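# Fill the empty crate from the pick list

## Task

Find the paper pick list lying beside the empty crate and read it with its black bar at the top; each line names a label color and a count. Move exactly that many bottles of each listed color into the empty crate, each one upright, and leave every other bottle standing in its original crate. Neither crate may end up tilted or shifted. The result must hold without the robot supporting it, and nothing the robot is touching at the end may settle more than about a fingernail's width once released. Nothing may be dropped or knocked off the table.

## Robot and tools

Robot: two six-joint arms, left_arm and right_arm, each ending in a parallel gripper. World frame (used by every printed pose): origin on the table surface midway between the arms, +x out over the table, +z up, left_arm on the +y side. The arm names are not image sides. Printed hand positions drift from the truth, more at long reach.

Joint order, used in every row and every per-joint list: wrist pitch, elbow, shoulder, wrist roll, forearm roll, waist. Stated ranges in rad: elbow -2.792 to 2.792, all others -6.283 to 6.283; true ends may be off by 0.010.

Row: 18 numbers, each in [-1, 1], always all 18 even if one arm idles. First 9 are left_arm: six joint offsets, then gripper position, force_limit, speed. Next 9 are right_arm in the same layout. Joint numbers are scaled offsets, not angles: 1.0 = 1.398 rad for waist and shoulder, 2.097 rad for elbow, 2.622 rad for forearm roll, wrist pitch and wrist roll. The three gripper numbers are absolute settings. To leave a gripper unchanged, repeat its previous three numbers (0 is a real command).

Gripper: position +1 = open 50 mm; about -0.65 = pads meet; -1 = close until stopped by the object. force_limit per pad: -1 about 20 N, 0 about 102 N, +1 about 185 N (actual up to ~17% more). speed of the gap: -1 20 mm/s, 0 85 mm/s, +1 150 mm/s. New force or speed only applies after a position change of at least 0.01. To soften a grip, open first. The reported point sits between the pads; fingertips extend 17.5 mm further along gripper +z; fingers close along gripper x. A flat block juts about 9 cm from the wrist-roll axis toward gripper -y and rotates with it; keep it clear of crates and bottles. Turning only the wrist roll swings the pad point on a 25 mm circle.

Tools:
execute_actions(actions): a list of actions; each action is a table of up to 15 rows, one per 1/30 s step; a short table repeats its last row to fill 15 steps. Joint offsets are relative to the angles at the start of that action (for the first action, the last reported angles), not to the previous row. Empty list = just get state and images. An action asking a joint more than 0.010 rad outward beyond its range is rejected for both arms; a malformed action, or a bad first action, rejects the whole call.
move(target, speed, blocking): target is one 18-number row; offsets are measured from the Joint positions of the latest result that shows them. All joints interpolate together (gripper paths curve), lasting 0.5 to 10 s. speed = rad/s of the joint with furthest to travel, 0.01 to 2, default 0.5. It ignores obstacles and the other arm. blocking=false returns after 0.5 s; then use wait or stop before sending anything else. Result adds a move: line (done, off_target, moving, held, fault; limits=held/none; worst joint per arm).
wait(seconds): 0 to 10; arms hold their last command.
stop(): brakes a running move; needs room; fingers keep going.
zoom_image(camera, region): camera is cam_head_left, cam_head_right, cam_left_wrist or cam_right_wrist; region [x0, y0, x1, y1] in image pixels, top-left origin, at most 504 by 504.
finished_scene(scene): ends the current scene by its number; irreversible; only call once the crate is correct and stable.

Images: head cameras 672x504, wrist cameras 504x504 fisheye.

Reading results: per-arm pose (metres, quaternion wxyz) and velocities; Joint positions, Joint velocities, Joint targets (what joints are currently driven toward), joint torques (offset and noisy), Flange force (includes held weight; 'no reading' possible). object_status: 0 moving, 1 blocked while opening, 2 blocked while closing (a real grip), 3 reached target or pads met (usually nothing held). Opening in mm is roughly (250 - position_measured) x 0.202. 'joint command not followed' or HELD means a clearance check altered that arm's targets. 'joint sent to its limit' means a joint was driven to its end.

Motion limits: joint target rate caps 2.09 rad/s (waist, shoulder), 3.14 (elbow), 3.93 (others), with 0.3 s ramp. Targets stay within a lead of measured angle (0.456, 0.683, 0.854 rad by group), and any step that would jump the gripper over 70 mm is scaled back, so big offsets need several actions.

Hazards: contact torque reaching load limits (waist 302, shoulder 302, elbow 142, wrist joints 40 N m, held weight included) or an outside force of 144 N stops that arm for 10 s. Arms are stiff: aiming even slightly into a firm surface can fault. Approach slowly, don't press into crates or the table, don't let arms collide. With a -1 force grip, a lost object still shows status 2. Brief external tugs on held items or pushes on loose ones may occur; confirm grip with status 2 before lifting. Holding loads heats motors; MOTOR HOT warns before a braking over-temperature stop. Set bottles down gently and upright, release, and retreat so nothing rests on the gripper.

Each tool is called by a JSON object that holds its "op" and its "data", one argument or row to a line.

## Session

{"op": "execute_actions", "data": {
  "actions": []
}}

{"op": "zoom_image", "data": {
  "camera": "cam_head_left",
  "region": [230,150,450,300]
}}

Scene clock: 0.00 s.
left_arm: end_effector_position=(+0.5778, +0.4450, +0.3011) position_measured=3 object_status=3 end_effector_quat_wxyz=(+0.474, -0.541, +0.508, +0.473) end_effector_velocity=(+0.001, -0.001, -0.001) end_effector_angular_velocity=(+0.000, +0.002, -0.001) | right_arm: end_effector_position=(+0.4142, -0.5622, +0.1454) position_measured=3 object_status=3 end_effector_quat_wxyz=(+0.053, +0.806, -0.487, -0.332) end_effector_velocity=(-0.000, +0.001, -0.000) end_effector_angular_velocity=(+0.001, +0.001, -0.001)
Joint names: [wrist pitch, elbow, shoulder, wrist roll, forearm roll, waist]
Joint positions: left_arm=[ 1.976  1.902  0.428  2.185  0.974 -0.818] | right_arm=[1.548 1.932 0.317 2.544 0.221 0.1  ]
Joint velocities: left_arm=[-0.001 -0.     0.002  0.001  0.    -0.   ] | right_arm=[-0.     0.001  0.     0.001  0.002  0.   ]
Joint torques (N m, as the joint torque sensors report them, + toward a larger angle): no reading
Flange force (N, the push that the arm receives, along the gripper's own x y z axes): no reading
Joint targets: left_arm=[1.976 1.902 0.428 2.185 0.974 -0.818] | right_arm=[1.548 1.932 0.317 2.544 0.221 0.100]

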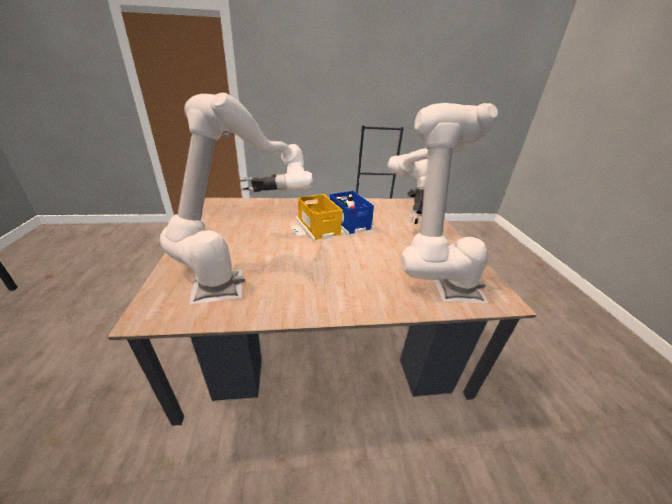

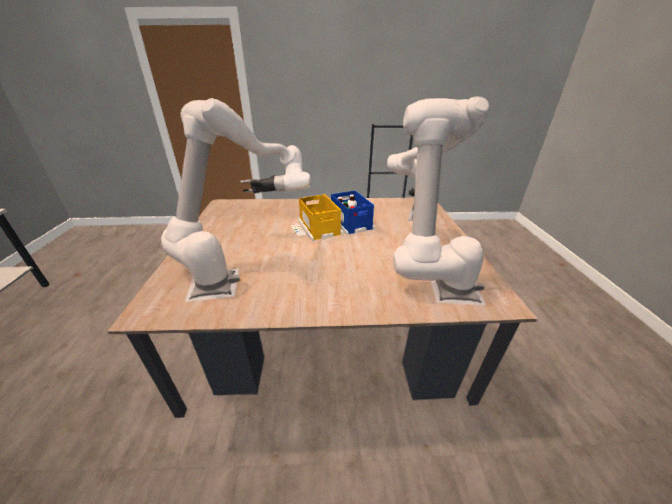

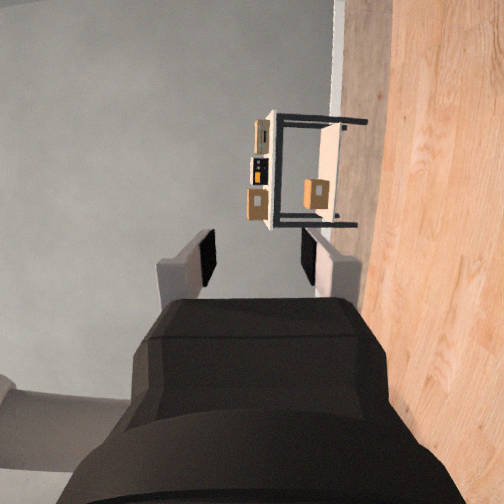

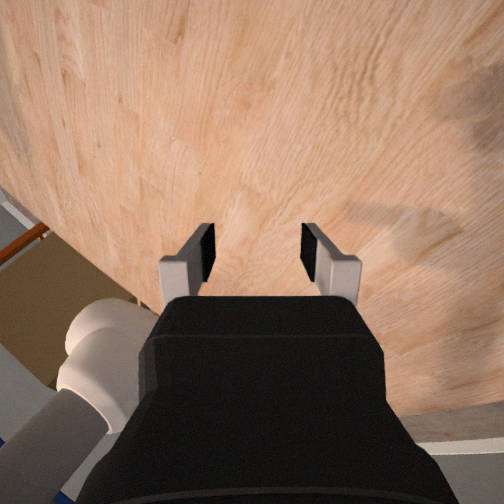

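Region (230, 150, 450, 300) of cam_head_left's 672x504 image, scaled by 2.291, with more detail than that image has; it fills the top 344 rows of this view, and the rest is white.

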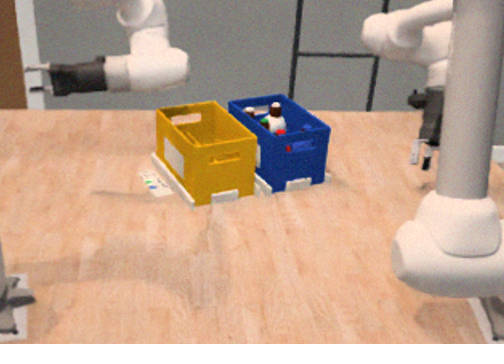

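{"op": "move", "data": {
  "target": [0,-0.2518,-0.07,0.3,0,0.156,0.5,-0.5,0,0,0,0,0,0,0,1,0,0],
  "speed": 0.8
}}

{"op": "move", "data": {
  "target": [-0.2067,0,0,0.341,-0.3715,0,0.5,-0.5,0,0,0,0,0,0,0,1,0,0],
  "speed": 0.8
}}

Scene clock: 5.53 s.
left_arm: end_effector_position=(+0.7155, +0.4961, +0.5198) position_measured=78 object_status=3 end_effector_quat_wxyz=(+0.305, -0.562, +0.643, +0.421) end_effector_velocity=(-0.000, +0.001, +0.002) end_effector_angular_velocity=(-0.002, -0.003, +0.001) | right_arm: end_effector_position=(+0.4142, -0.5622, +0.1454) position_measured=3 object_status=3 end_effector_quat_wxyz=(+0.053, +0.806, -0.487, -0.332) end_effector_velocity=(+0.001, +0.000, +0.000) end_effector_angular_velocity=(+0.000, -0.002, +0.002)
Joint names: [wrist pitch, elbow, shoulder, wrist roll, forearm roll, waist]
Joint positions: left_arm=[ 1.976  1.374  0.331  2.972  0.974 -0.6  ] | right_arm=[1.548 1.932 0.317 2.544 0.221 0.1  ]
Joint velocities: left_arm=[-0.001 -0.001 -0.002  0.    -0.     0.001] | right_arm=[-0.    -0.002 -0.    -0.001 -0.001  0.001]
Joint torques (N m, as the joint torque sensors report them, + toward a larger angle): left_arm=[  1.09 -42.81 -74.95   0.46   4.96   0.3 ] | right_arm=[  1.54 -30.27 -64.11   0.51   4.27   0.24]
Flange force (N, the push that the arm receives, along the gripper's own x y z axes): left_arm=[1.0 4.0 2.0] | right_arm=[-0.3 0.4 -5.4]
Joint targets: left_arm=[1.976 1.374 0.331 2.972 0.974 -0.600] | right_arm=[1.548 1.932 0.317 2.544 0.221 0.100]
move: done; limits=none; left_arm: farthest joint: the shoulder, 0.001 radians from its target (0.098 radians at the start); right_arm: farthest joint: the waist, 0.000 radians from its target (0.000 radians at the start)

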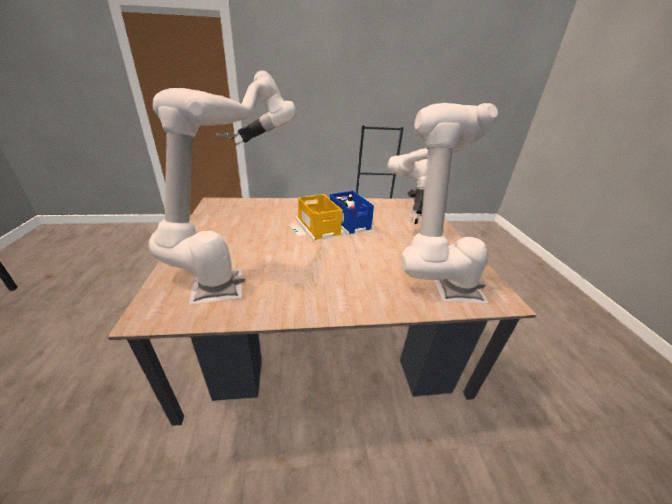

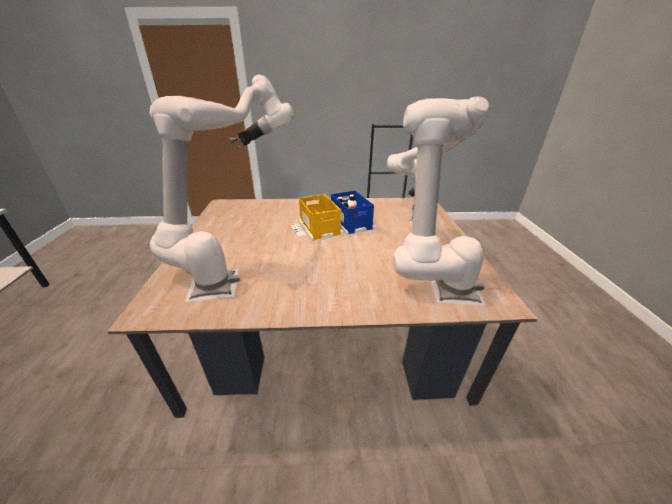

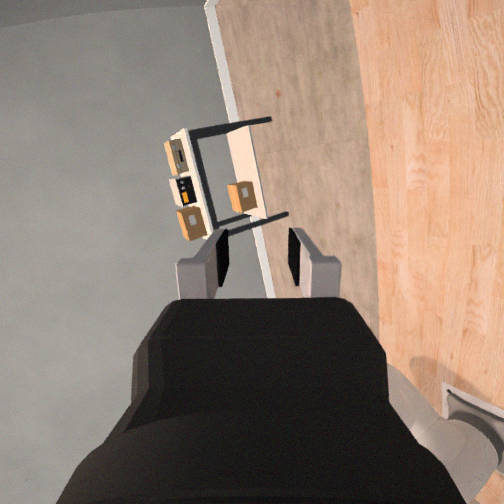

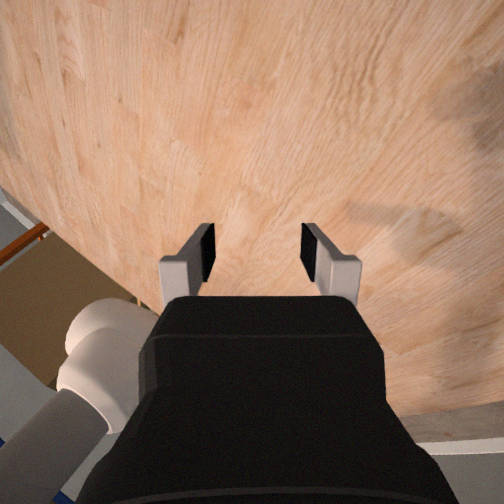

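Scene clock: 7.30 s.
left_arm: end_effector_position=(+0.7259, +0.2040, +0.3606) position_measured=78 object_status=3 end_effector_quat_wxyz=(+0.001, -0.196, +0.981, -0.001) end_effector_velocity=(-0.000, -0.000, -0.000) end_effector_angular_velocity=(-0.002, +0.001, -0.000) | right_arm: end_effector_position=(+0.4142, -0.5622, +0.1454) position_measured=3 object_status=3 end_effector_quat_wxyz=(+0.053, +0.806, -0.487, -0.332) end_effector_velocity=(+0.000, +0.000, +0.000) end_effector_angular_velocity=(-0.001, -0.001, +0.002)
Joint names: [wrist pitch, elbow, shoulder, wrist roll, forearm roll, waist]
Joint positions: left_arm=[ 1.434  1.374  0.331  3.865 -0.    -0.6  ] | right_arm=[1.548 1.932 0.317 2.544 0.221 0.1  ]
Joint velocities: left_arm=[-0.001  0.001 -0.     0.    -0.002 -0.   ] | right_arm=[ 0.    -0.001 -0.    -0.    -0.001  0.001]
Joint torques (N m, as the joint torque sensors report them, + toward a larger angle): left_arm=[ -0.02 -44.03 -77.27   0.08   4.49   1.83] | right_arm=[  1.38 -30.16 -64.7    0.33   3.96  -0.24]
Flange force (N, the push that the arm receives, along the gripper's own x y z axes): left_arm=[3.1 -0.3 1.5] | right_arm=[-1.1 -1.2 -5.1]
Joint targets: left_arm=[1.434 1.374 0.331 3.865 -0.000 -0.600] | right_arm=[1.548 1.932 0.317 2.544 0.221 0.100]
move: done; limits=none; left_arm: farthest joint: the wrist roll, 0.001 radians from its target (0.894 radians at the start); right_arm: farthest joint: the waist, 0.000 radians from its target (0.000 radians at the start)

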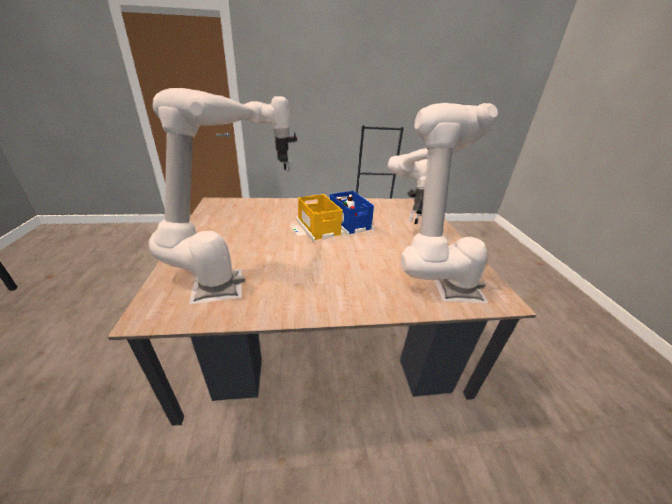

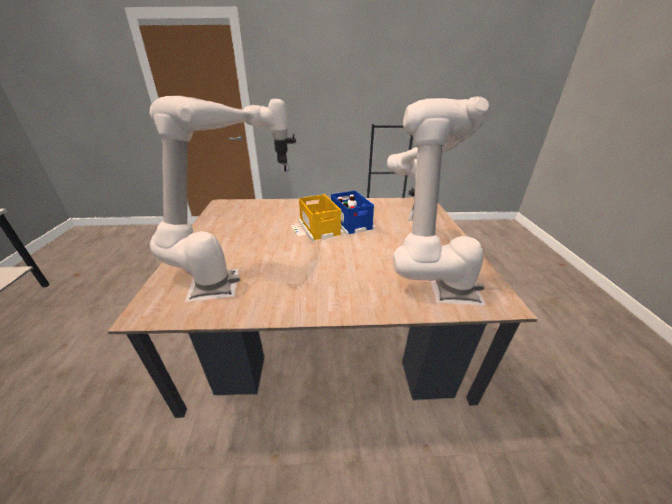

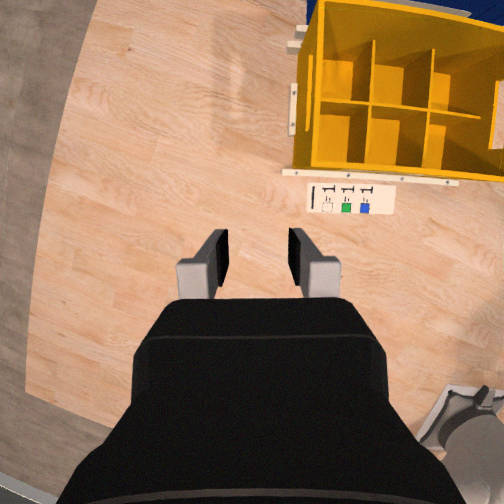

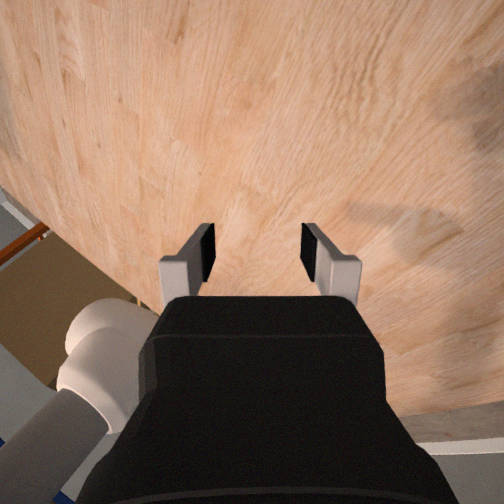

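{"op": "move", "data": {
  "target": [0.0567,-0.2095,0.208,-0.1247,0,-0.2695,0.5,-0.5,0,0,0,0,0,0,0,1,0,0]
}}

Scene clock: 11.83 s.
left_arm: end_effector_position=(+0.6766, -0.1524, +0.3612) position_measured=78 object_status=3 end_effector_quat_wxyz=(+0.001, -0.171, +0.985, -0.001) end_effector_velocity=(-0.001, -0.001, -0.001) end_effector_angular_velocity=(+0.001, +0.002, -0.002) | right_arm: end_effector_position=(+0.4142, -0.5622, +0.1454) position_measured=3 object_status=3 end_effector_quat_wxyz=(+0.053, +0.806, -0.487, -0.332) end_effector_velocity=(+0.000, -0.000, -0.001) end_effector_angular_velocity=(+0.001, +0.001, +0.001)
Joint names: [wrist pitch, elbow, shoulder, wrist roll, forearm roll, waist]
Joint positions: left_arm=[ 1.583  0.934  0.621  3.539 -0.    -0.977] | right_arm=[1.548 1.932 0.317 2.544 0.221 0.1  ]
Joint velocities: left_arm=[ 0.     0.     0.001  0.001 -0.001 -0.001] | right_arm=[ 0.    -0.     0.002 -0.001  0.    -0.   ]
Joint torques (N m, as the joint torque sensors report them, + toward a larger angle): left_arm=[  -0.1   -43.08 -107.41   -0.03    4.41    2.89] | right_arm=[  1.33 -31.64 -61.35   0.24   4.23  -0.64]
Flange force (N, the push that the arm receives, along the gripper's own x y z axes): left_arm=[-0.3 -7.5 -0.7] | right_arm=[-3.8 4.8 -2.8]
Joint targets: left_arm=[1.583 0.934 0.621 3.538 -0.000 -0.977] | right_arm=[1.548 1.932 0.317 2.544 0.221 0.100]
move: done; limits=none; left_arm: farthest joint: the waist, 0.000 radians from its target (0.377 radians at the start); right_arm: farthest joint: the waist, 0.000 radians from its target (0.000 radians at the start)

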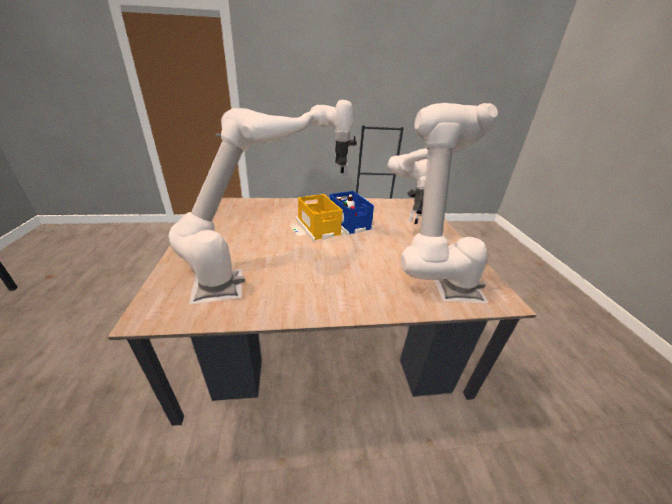

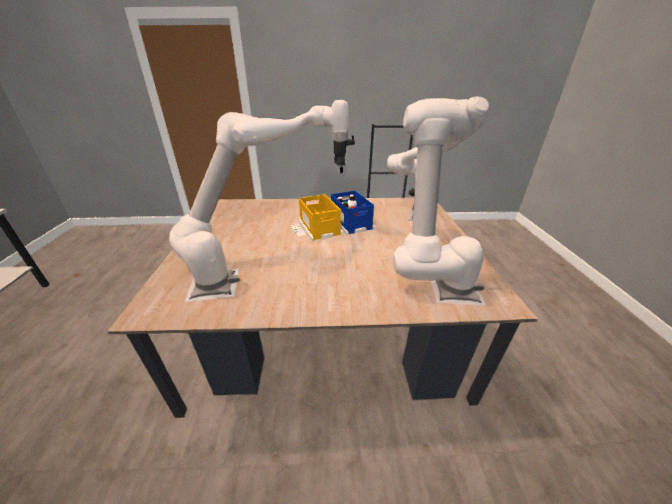

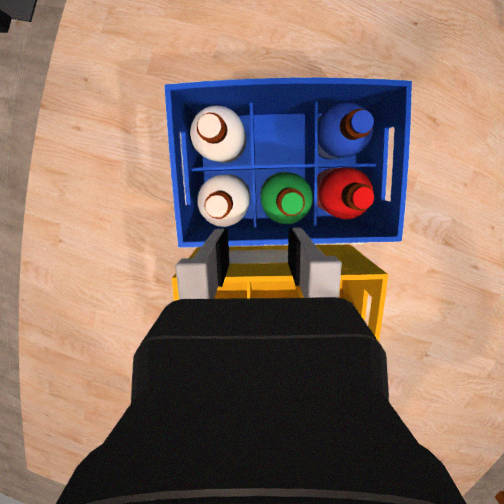

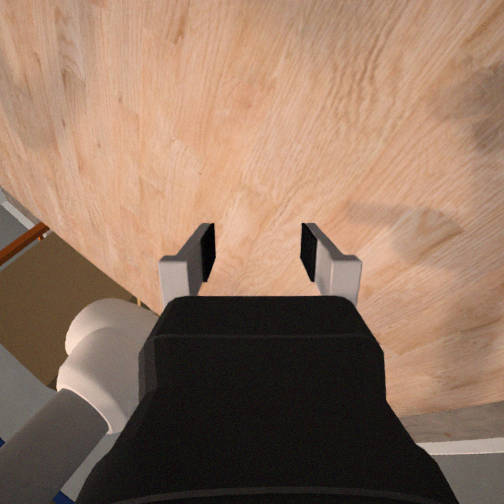

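{"op": "move", "data": {
  "target": [-0.1014,0.1227,0.0069,-0.0174,0,-0.0318,0.5,-0.5,0,0,0,0,0,0,0,1,0,0],
  "speed": 0.35
}}

Scene clock: 17.17 s.
left_arm: end_effector_position=(+0.6385, -0.1705, +0.2099) position_measured=78 object_status=3 end_effector_quat_wxyz=(+0.000, -0.172, +0.985, -0.001) end_effector_velocity=(-0.000, +0.000, +0.001) end_effector_angular_velocity=(-0.001, -0.001, +0.000) | right_arm: end_effector_position=(+0.4142, -0.5622, +0.1454) position_measured=3 object_status=3 end_effector_quat_wxyz=(+0.053, +0.806, -0.487, -0.332) end_effector_velocity=(+0.000, +0.000, -0.000) end_effector_angular_velocity=(-0.000, -0.000, +0.003)
Joint names: [wrist pitch, elbow, shoulder, wrist roll, forearm roll, waist]
Joint positions: left_arm=[ 1.317  1.192  0.631  3.493 -0.    -1.021] | right_arm=[1.548 1.932 0.317 2.544 0.221 0.1  ]
Joint velocities: left_arm=[-0.001  0.001 -0.001 -0.     0.     0.   ] | right_arm=[ 0.    -0.001  0.001 -0.001 -0.001  0.002]
Joint torques (N m, as the joint torque sensors report them, + toward a larger angle): left_arm=[   0.05  -44.21 -106.09   -0.01    4.54    1.73] | right_arm=[  1.63 -30.88 -61.38   0.53   3.99   1.26]
Flange force (N, the push that the arm receives, along the gripper's own x y z axes): left_arm=[2.8 2.3 2.6] | right_arm=[-1.6 5.8 -4.6]
Joint targets: left_arm=[1.317 1.192 0.631 3.493 -0.000 -1.021] | right_arm=[1.548 1.932 0.317 2.544 0.221 0.100]
move: done; limits=none; left_arm: farthest joint: the waist, 0.000 radians from its target (0.045 radians at the start); right_arm: farthest joint: the waist, 0.000 radians from its target (0.000 radians at the start)

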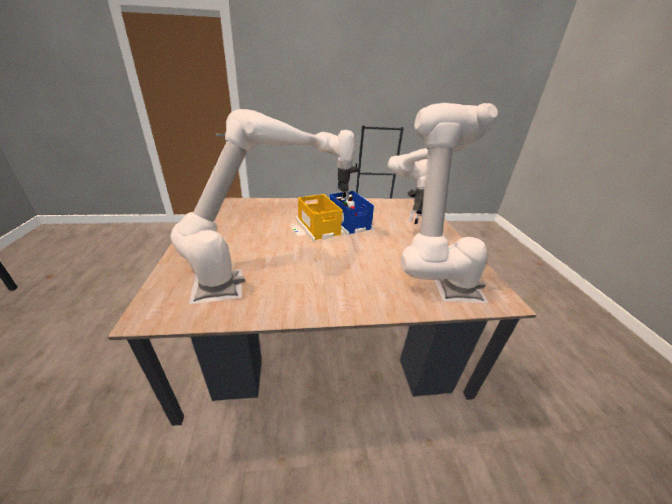

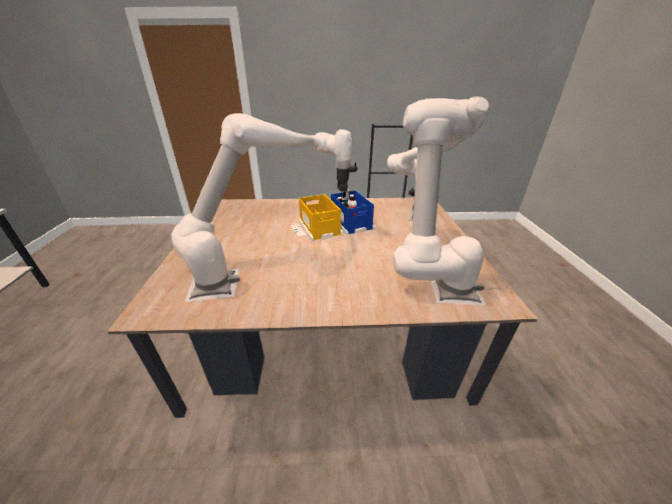

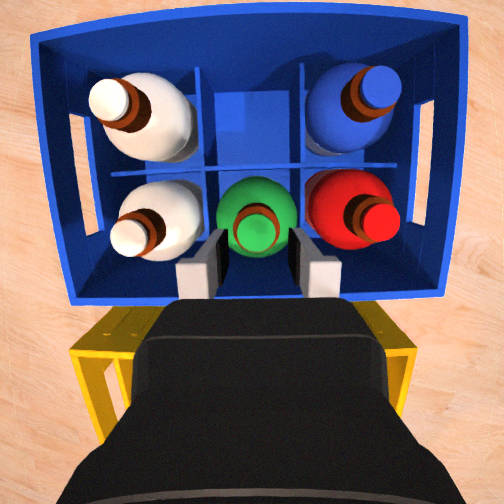

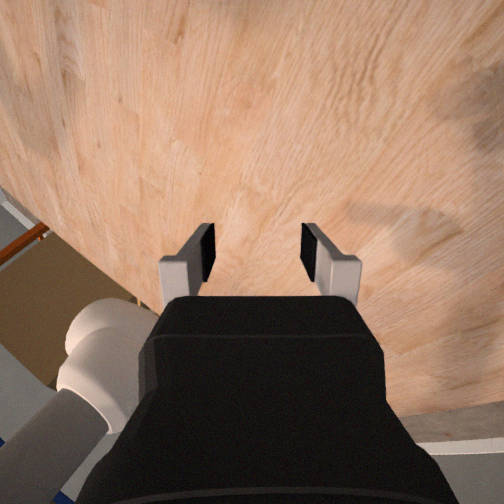

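{"op": "move", "data": {
  "target": [-0.033,0.0277,0.0201,0,0,0,0.5,-0.5,0,0,0,0,0,0,0,1,0,0],
  "speed": 0.12
}}

{"op": "move", "data": {
  "target": [0,0,0,0,0,0,-1,-0.5,0,0,0,0,0,0,0,1,0,0]
}}

{"op": "move", "data": {
  "target": [0.0603,-0.0537,-0.0325,0,0,0,-1,-0.5,0,0,0,0,0,0,0,1,0,0],
  "speed": 0.25
}}

{"op": "move", "data": {
  "target": [0.061,-0.068,-0.0124,0,0,0,-1,-0.5,0,0,0,0,0,0,0,1,0,0],
  "speed": 0.3
}}

{"op": "move", "data": {
  "target": [-0.0582,0.229,-0.2344,0.0567,0,0.1057,-1,-0.5,0,0,0,0,0,0,0,1,0,0],
  "speed": 0.45
}}

Scene clock: 24.47 s.
left_arm: end_effector_position=(+0.6385, -0.1705, +0.1534) position_measured=78 object_status=3 end_effector_quat_wxyz=(+0.000, -0.172, +0.985, -0.001) end_effector_velocity=(+0.000, -0.000, -0.001) end_effector_angular_velocity=(+0.000, +0.000, +0.001) | right_arm: end_effector_position=(+0.4142, -0.5622, +0.1454) position_measured=3 object_status=3 end_effector_quat_wxyz=(+0.053, +0.806, -0.487, -0.332) end_effector_velocity=(-0.000, -0.001, +0.000) end_effector_angular_velocity=(-0.000, -0.000, -0.002)
Joint names: [wrist pitch, elbow, shoulder, wrist roll, forearm roll, waist]
Joint positions: left_arm=[ 1.231  1.25   0.659  3.493 -0.    -1.021] | right_arm=[1.548 1.932 0.317 2.544 0.221 0.1  ]
Joint velocities: left_arm=[-0.001 -0.     0.001 -0.001 -0.     0.   ] | right_arm=[-0.     0.001 -0.001  0.    -0.    -0.002]
Joint torques (N m, as the joint torque sensors report them, + toward a larger angle): left_arm=[   0.34  -41.05 -105.72    0.12    4.26    1.73] | right_arm=[  1.72 -31.28 -61.62   0.17   4.2   -1.11]
Flange force (N, the push that the arm receives, along the gripper's own x y z axes): left_arm=[2.2 -0.7 -0.1] | right_arm=[-4.5 4.0 -2.8]
Joint targets: left_arm=[1.231 1.250 0.659 3.493 -0.000 -1.021] | right_arm=[1.548 1.932 0.317 2.544 0.221 0.100]
move: done; limits=none; left_arm: farthest joint: the elbow, 0.001 radians from its target (0.059 radians at the start); right_arm: farthest joint: the waist, 0.000 radians from its target (0.000 radians at the start)

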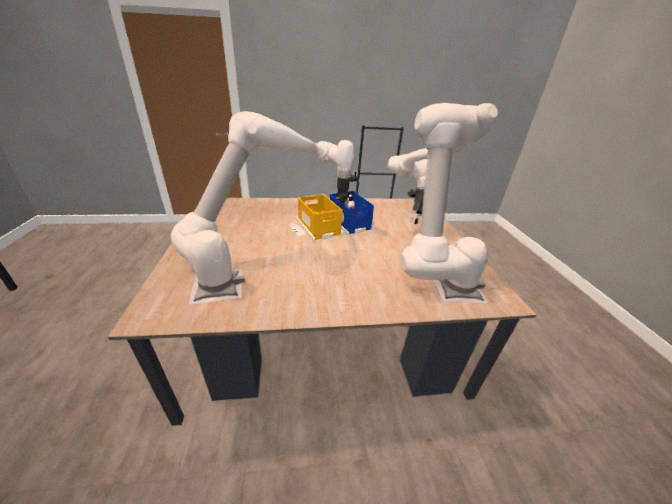

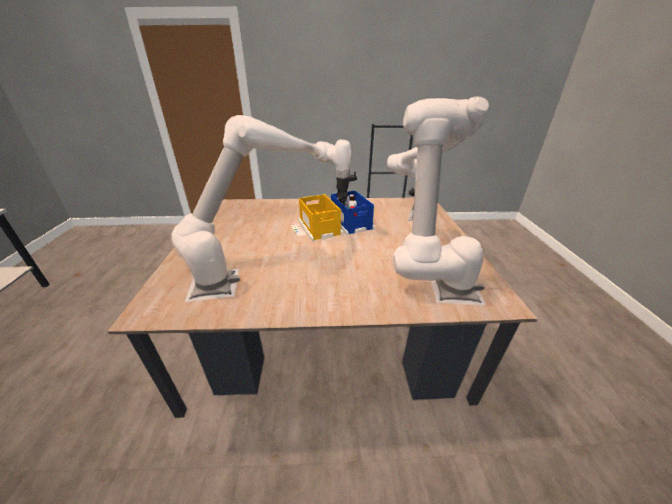

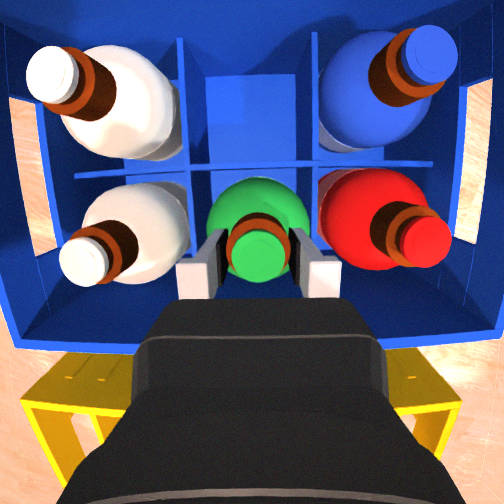

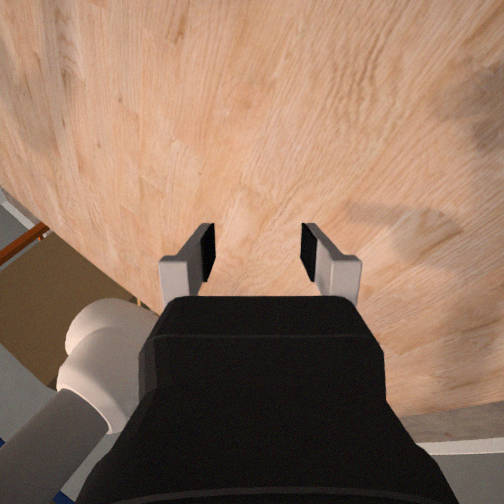

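Scene clock: 24.97 s.
left_arm: end_effector_position=(+0.6385, -0.1705, +0.1534) position_measured=87 object_status=2 end_effector_quat_wxyz=(+0.000, -0.172, +0.985, -0.001) end_effector_velocity=(+0.001, +0.001, -0.001) end_effector_angular_velocity=(+0.001, +0.001, +0.000) | right_arm: end_effector_position=(+0.4142, -0.5622, +0.1454) position_measured=3 object_status=3 end_effector_quat_wxyz=(+0.053, +0.806, -0.487, -0.332) end_effector_velocity=(+0.000, +0.000, -0.000) end_effector_angular_velocity=(+0.000, -0.000, +0.001)
Joint names: [wrist pitch, elbow, shoulder, wrist roll, forearm roll, waist]
Joint positions: left_arm=[ 1.231  1.25   0.659  3.493 -0.    -1.021] | right_arm=[1.548 1.932 0.317 2.544 0.221 0.1  ]
Joint velocities: left_arm=[-0.     0.     0.001  0.     0.     0.001] | right_arm=[-0.    -0.     0.    -0.001  0.     0.001]
Joint torques (N m, as the joint torque sensors report them, + toward a larger angle): left_arm=[  -0.1   -41.39 -106.85    0.12    4.2     0.64] | right_arm=[  1.82 -30.79 -64.71   0.47   3.81  -1.14]
Flange force (N, the push that the arm receives, along the gripper's own x y z axes): left_arm=[0.3 -1.4 0.8] | right_arm=[-1.6 -1.5 -2.9]
Joint targets: left_arm=[1.231 1.250 0.659 3.493 -0.000 -1.021] | right_arm=[1.548 1.932 0.317 2.544 0.221 0.100]
move: done; limits=none; left_arm: farthest joint: the waist, 0.000 radians from its target (0.000 radians at the start); right_arm: farthest joint: the waist, 0.000 radians from its target (0.000 radians at the start)

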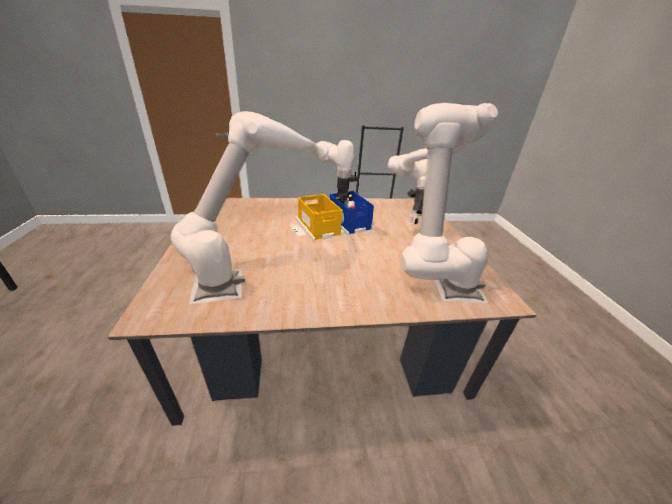

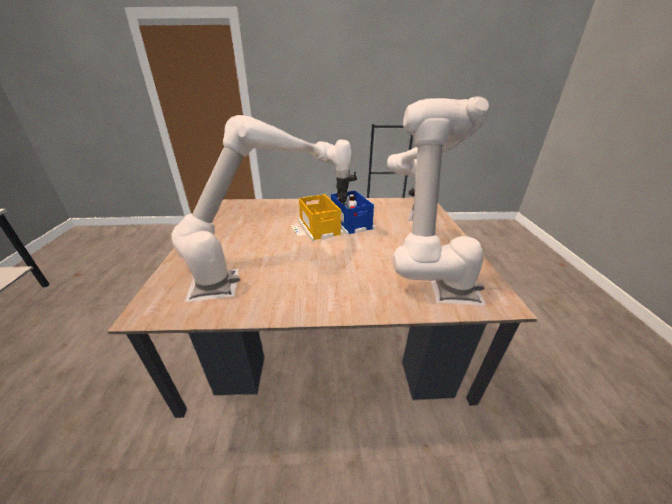

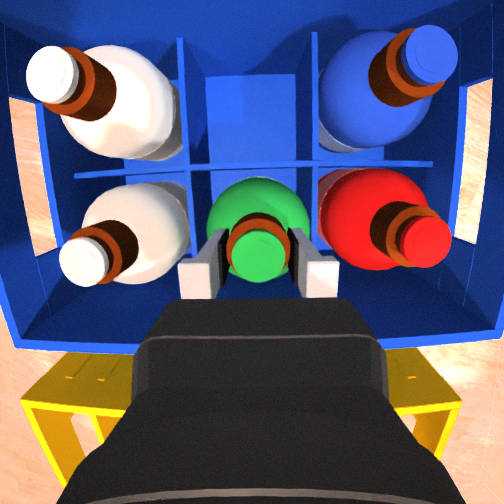

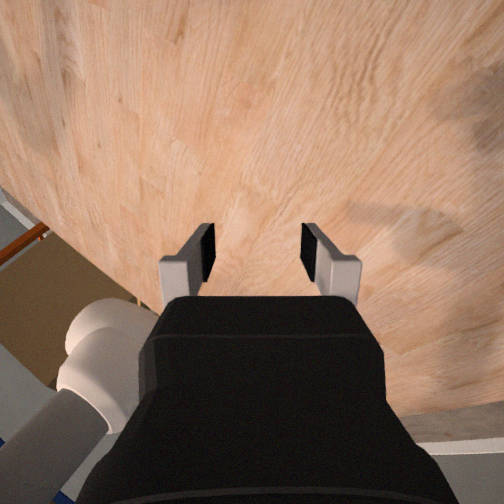

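Scene clock: 26.00 s.
left_arm: end_effector_position=(+0.6384, -0.1704, +0.2554) position_measured=87 object_status=2 end_effector_quat_wxyz=(+0.000, -0.172, +0.985, -0.001) end_effector_velocity=(+0.000, -0.001, -0.001) end_effector_angular_velocity=(-0.000, +0.000, -0.000) | right_arm: end_effector_position=(+0.4142, -0.5622, +0.1454) position_measured=3 object_status=3 end_effector_quat_wxyz=(+0.053, +0.806, -0.487, -0.332) end_effector_velocity=(+0.001, -0.001, +0.001) end_effector_angular_velocity=(-0.000, -0.003, +0.001)
Joint names: [wrist pitch, elbow, shoulder, wrist roll, forearm roll, waist]
Joint positions: left_arm=[ 1.389  1.137  0.614  3.493 -0.    -1.021] | right_arm=[1.548 1.932 0.317 2.544 0.221 0.1  ]
Joint velocities: left_arm=[-0.    -0.001  0.002  0.    -0.    -0.   ] | right_arm=[-0.    -0.001 -0.001 -0.001 -0.001 -0.001]
Joint torques (N m, as the joint torque sensors report them, + toward a larger angle): left_arm=[   0.01  -47.27 -111.45    0.24    4.32    1.09] | right_arm=[  1.66 -30.77 -64.73   0.24   3.98   2.78]
Flange force (N, the push that the arm receives, along the gripper's own x y z axes): left_arm=[1.1 -1.8 8.4] | right_arm=[2.6 2.3 -5.0]
Joint targets: left_arm=[1.389 1.137 0.614 3.493 -0.000 -1.021] | right_arm=[1.548 1.932 0.317 2.544 0.221 0.100]
move: done; limits=none; left_arm: farthest joint: the waist, 0.000 radians from its target (0.000 radians at the start); right_arm: farthest joint: the waist, 0.000 radians from its target (0.000 radians at the start)

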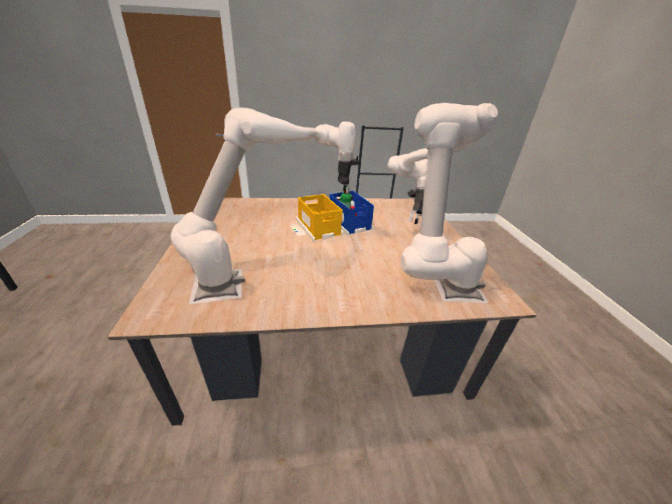

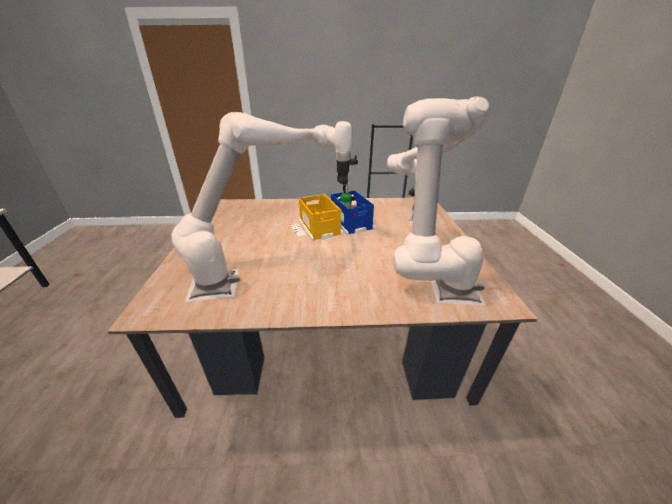

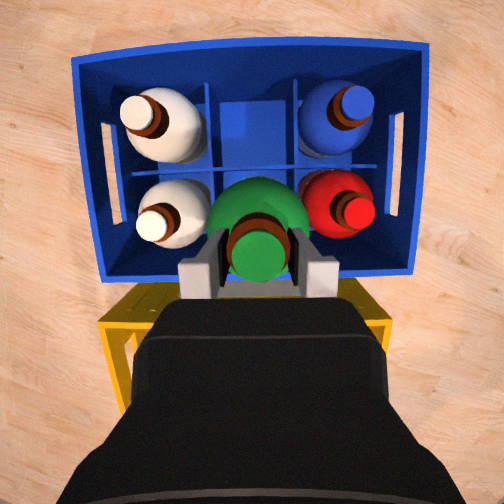

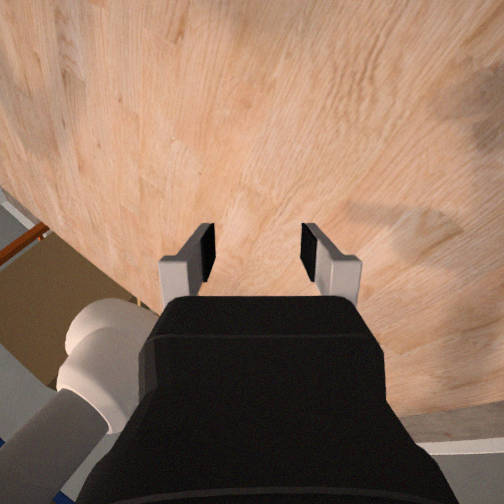

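Scene clock: 26.97 s.
left_arm: end_effector_position=(+0.6385, -0.1705, +0.3503) position_measured=87 object_status=2 end_effector_quat_wxyz=(+0.000, -0.172, +0.985, -0.001) end_effector_velocity=(+0.000, -0.000, +0.001) end_effector_angular_velocity=(-0.001, -0.000, -0.000) | right_arm: end_effector_position=(+0.4142, -0.5622, +0.1454) position_measured=3 object_status=3 end_effector_quat_wxyz=(+0.053, +0.806, -0.487, -0.332) end_effector_velocity=(-0.001, -0.000, -0.000) end_effector_angular_velocity=(+0.000, +0.001, -0.000)
Joint names: [wrist pitch, elbow, shoulder, wrist roll, forearm roll, waist]
Joint positions: left_arm=[ 1.549  0.994  0.596  3.493 -0.    -1.021] | right_arm=[1.548 1.932 0.317 2.544 0.221 0.1  ]
Joint velocities: left_arm=[ 0.001 -0.001 -0.     0.    -0.001  0.   ] | right_arm=[ 0.     0.002 -0.    -0.     0.    -0.   ]
Joint torques (N m, as the joint torque sensors report them, + toward a larger angle): left_arm=[  -0.22  -48.09 -108.51    0.18    4.3     1.01] | right_arm=[  1.79 -30.19 -63.57   0.9    4.11   2.64]
Flange force (N, the push that the arm receives, along the gripper's own x y z axes): left_arm=[2.5 2.5 7.3] | right_arm=[3.2 3.4 -5.4]
Joint targets: left_arm=[1.549 0.994 0.596 3.493 -0.000 -1.021] | right_arm=[1.548 1.932 0.317 2.544 0.221 0.100]
move: done; limits=none; left_arm: farthest joint: the waist, 0.000 radians from its target (0.000 radians at the start); right_arm: farthest joint: the waist, 0.000 radians from its target (0.000 radians at the start)

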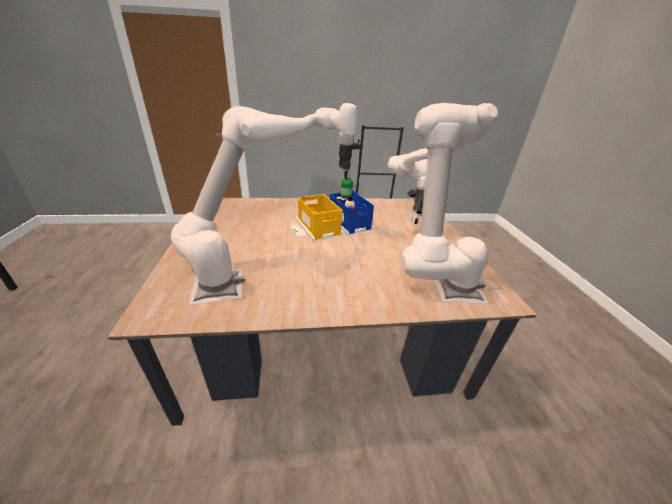

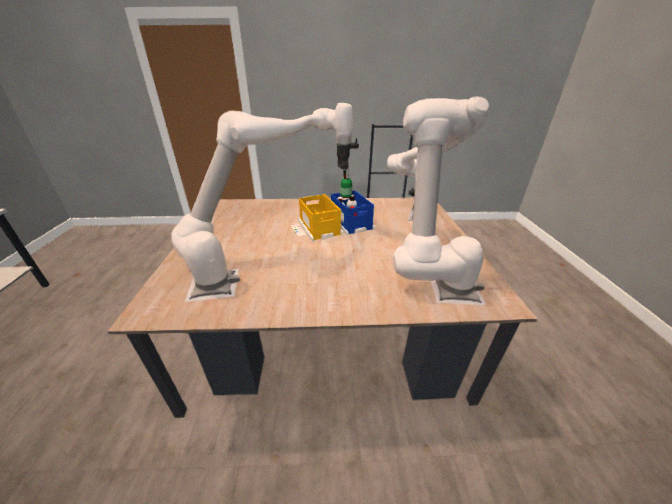

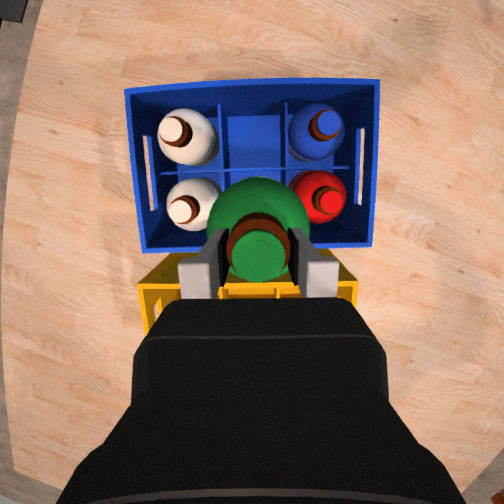

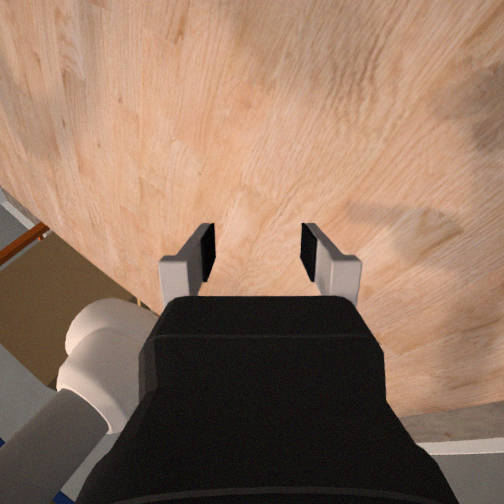

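Scene clock: 28.50 s.
left_arm: end_effector_position=(+0.5877, +0.0539, +0.3503) position_measured=87 object_status=2 end_effector_quat_wxyz=(+0.001, -0.171, +0.985, -0.001) end_effector_velocity=(+0.000, +0.001, -0.001) end_effector_angular_velocity=(+0.001, +0.002, +0.002) | right_arm: end_effector_position=(+0.4142, -0.5622, +0.1454) position_measured=3 object_status=3 end_effector_quat_wxyz=(+0.053, +0.806, -0.487, -0.332) end_effector_velocity=(+0.001, -0.001, -0.000) end_effector_angular_velocity=(+0.001, +0.001, -0.004)
Joint names: [wrist pitch, elbow, shoulder, wrist roll, forearm roll, waist]
Joint positions: left_arm=[ 1.396  1.475  0.269  3.642 -0.    -0.873] | right_arm=[1.548 1.932 0.317 2.544 0.221 0.1  ]
Joint velocities: left_arm=[ 0.001  0.001  0.001 -0.001 -0.     0.001] | right_arm=[-0.    -0.     0.001 -0.     0.001 -0.003]
Joint torques (N m, as the joint torque sensors report them, + toward a larger angle): left_arm=[ -0.24 -46.66 -73.93   0.06   4.29   2.12] | right_arm=[  1.46 -30.59 -63.46   0.17   4.16   0.43]
Flange force (N, the push that the arm receives, along the gripper's own x y z axes): left_arm=[3.7 -0.2 6.1] | right_arm=[0.2 1.3 -5.1]
Joint targets: left_arm=[1.396 1.475 0.269 3.642 -0.000 -0.873] | right_arm=[1.548 1.932 0.317 2.544 0.221 0.100]
move: done; limits=none; left_arm: farthest joint: the waist, 0.000 radians from its target (0.148 radians at the start); right_arm: farthest joint: the waist, 0.000 radians from its target (0.000 radians at the start)

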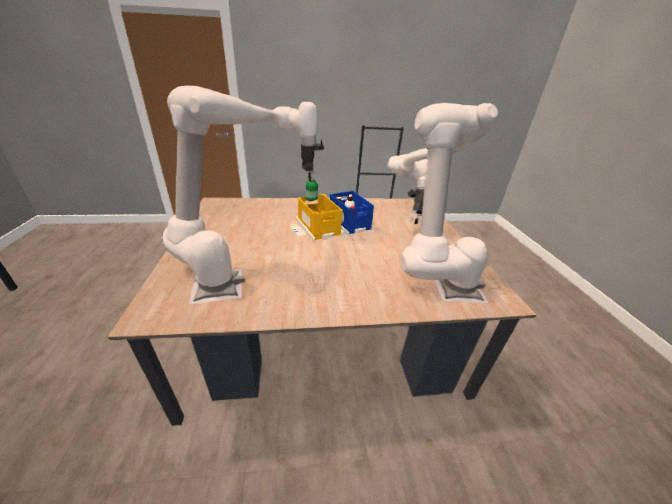

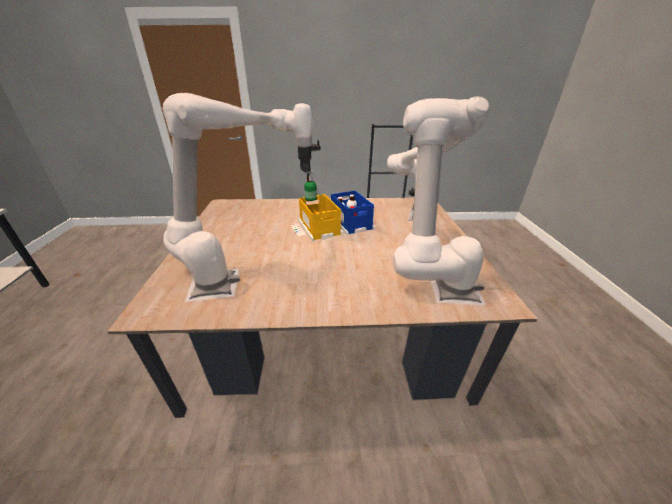

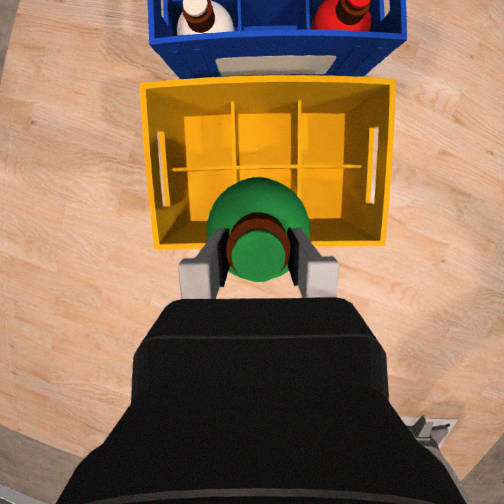

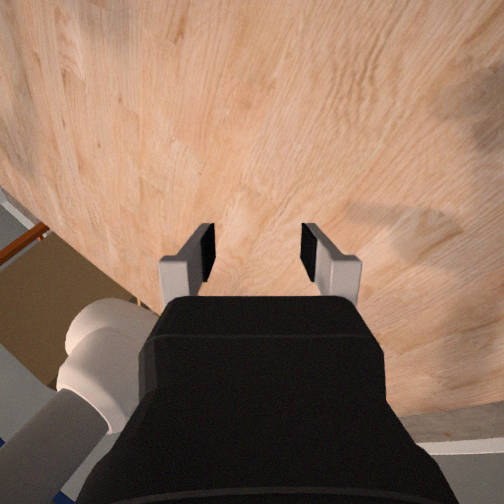

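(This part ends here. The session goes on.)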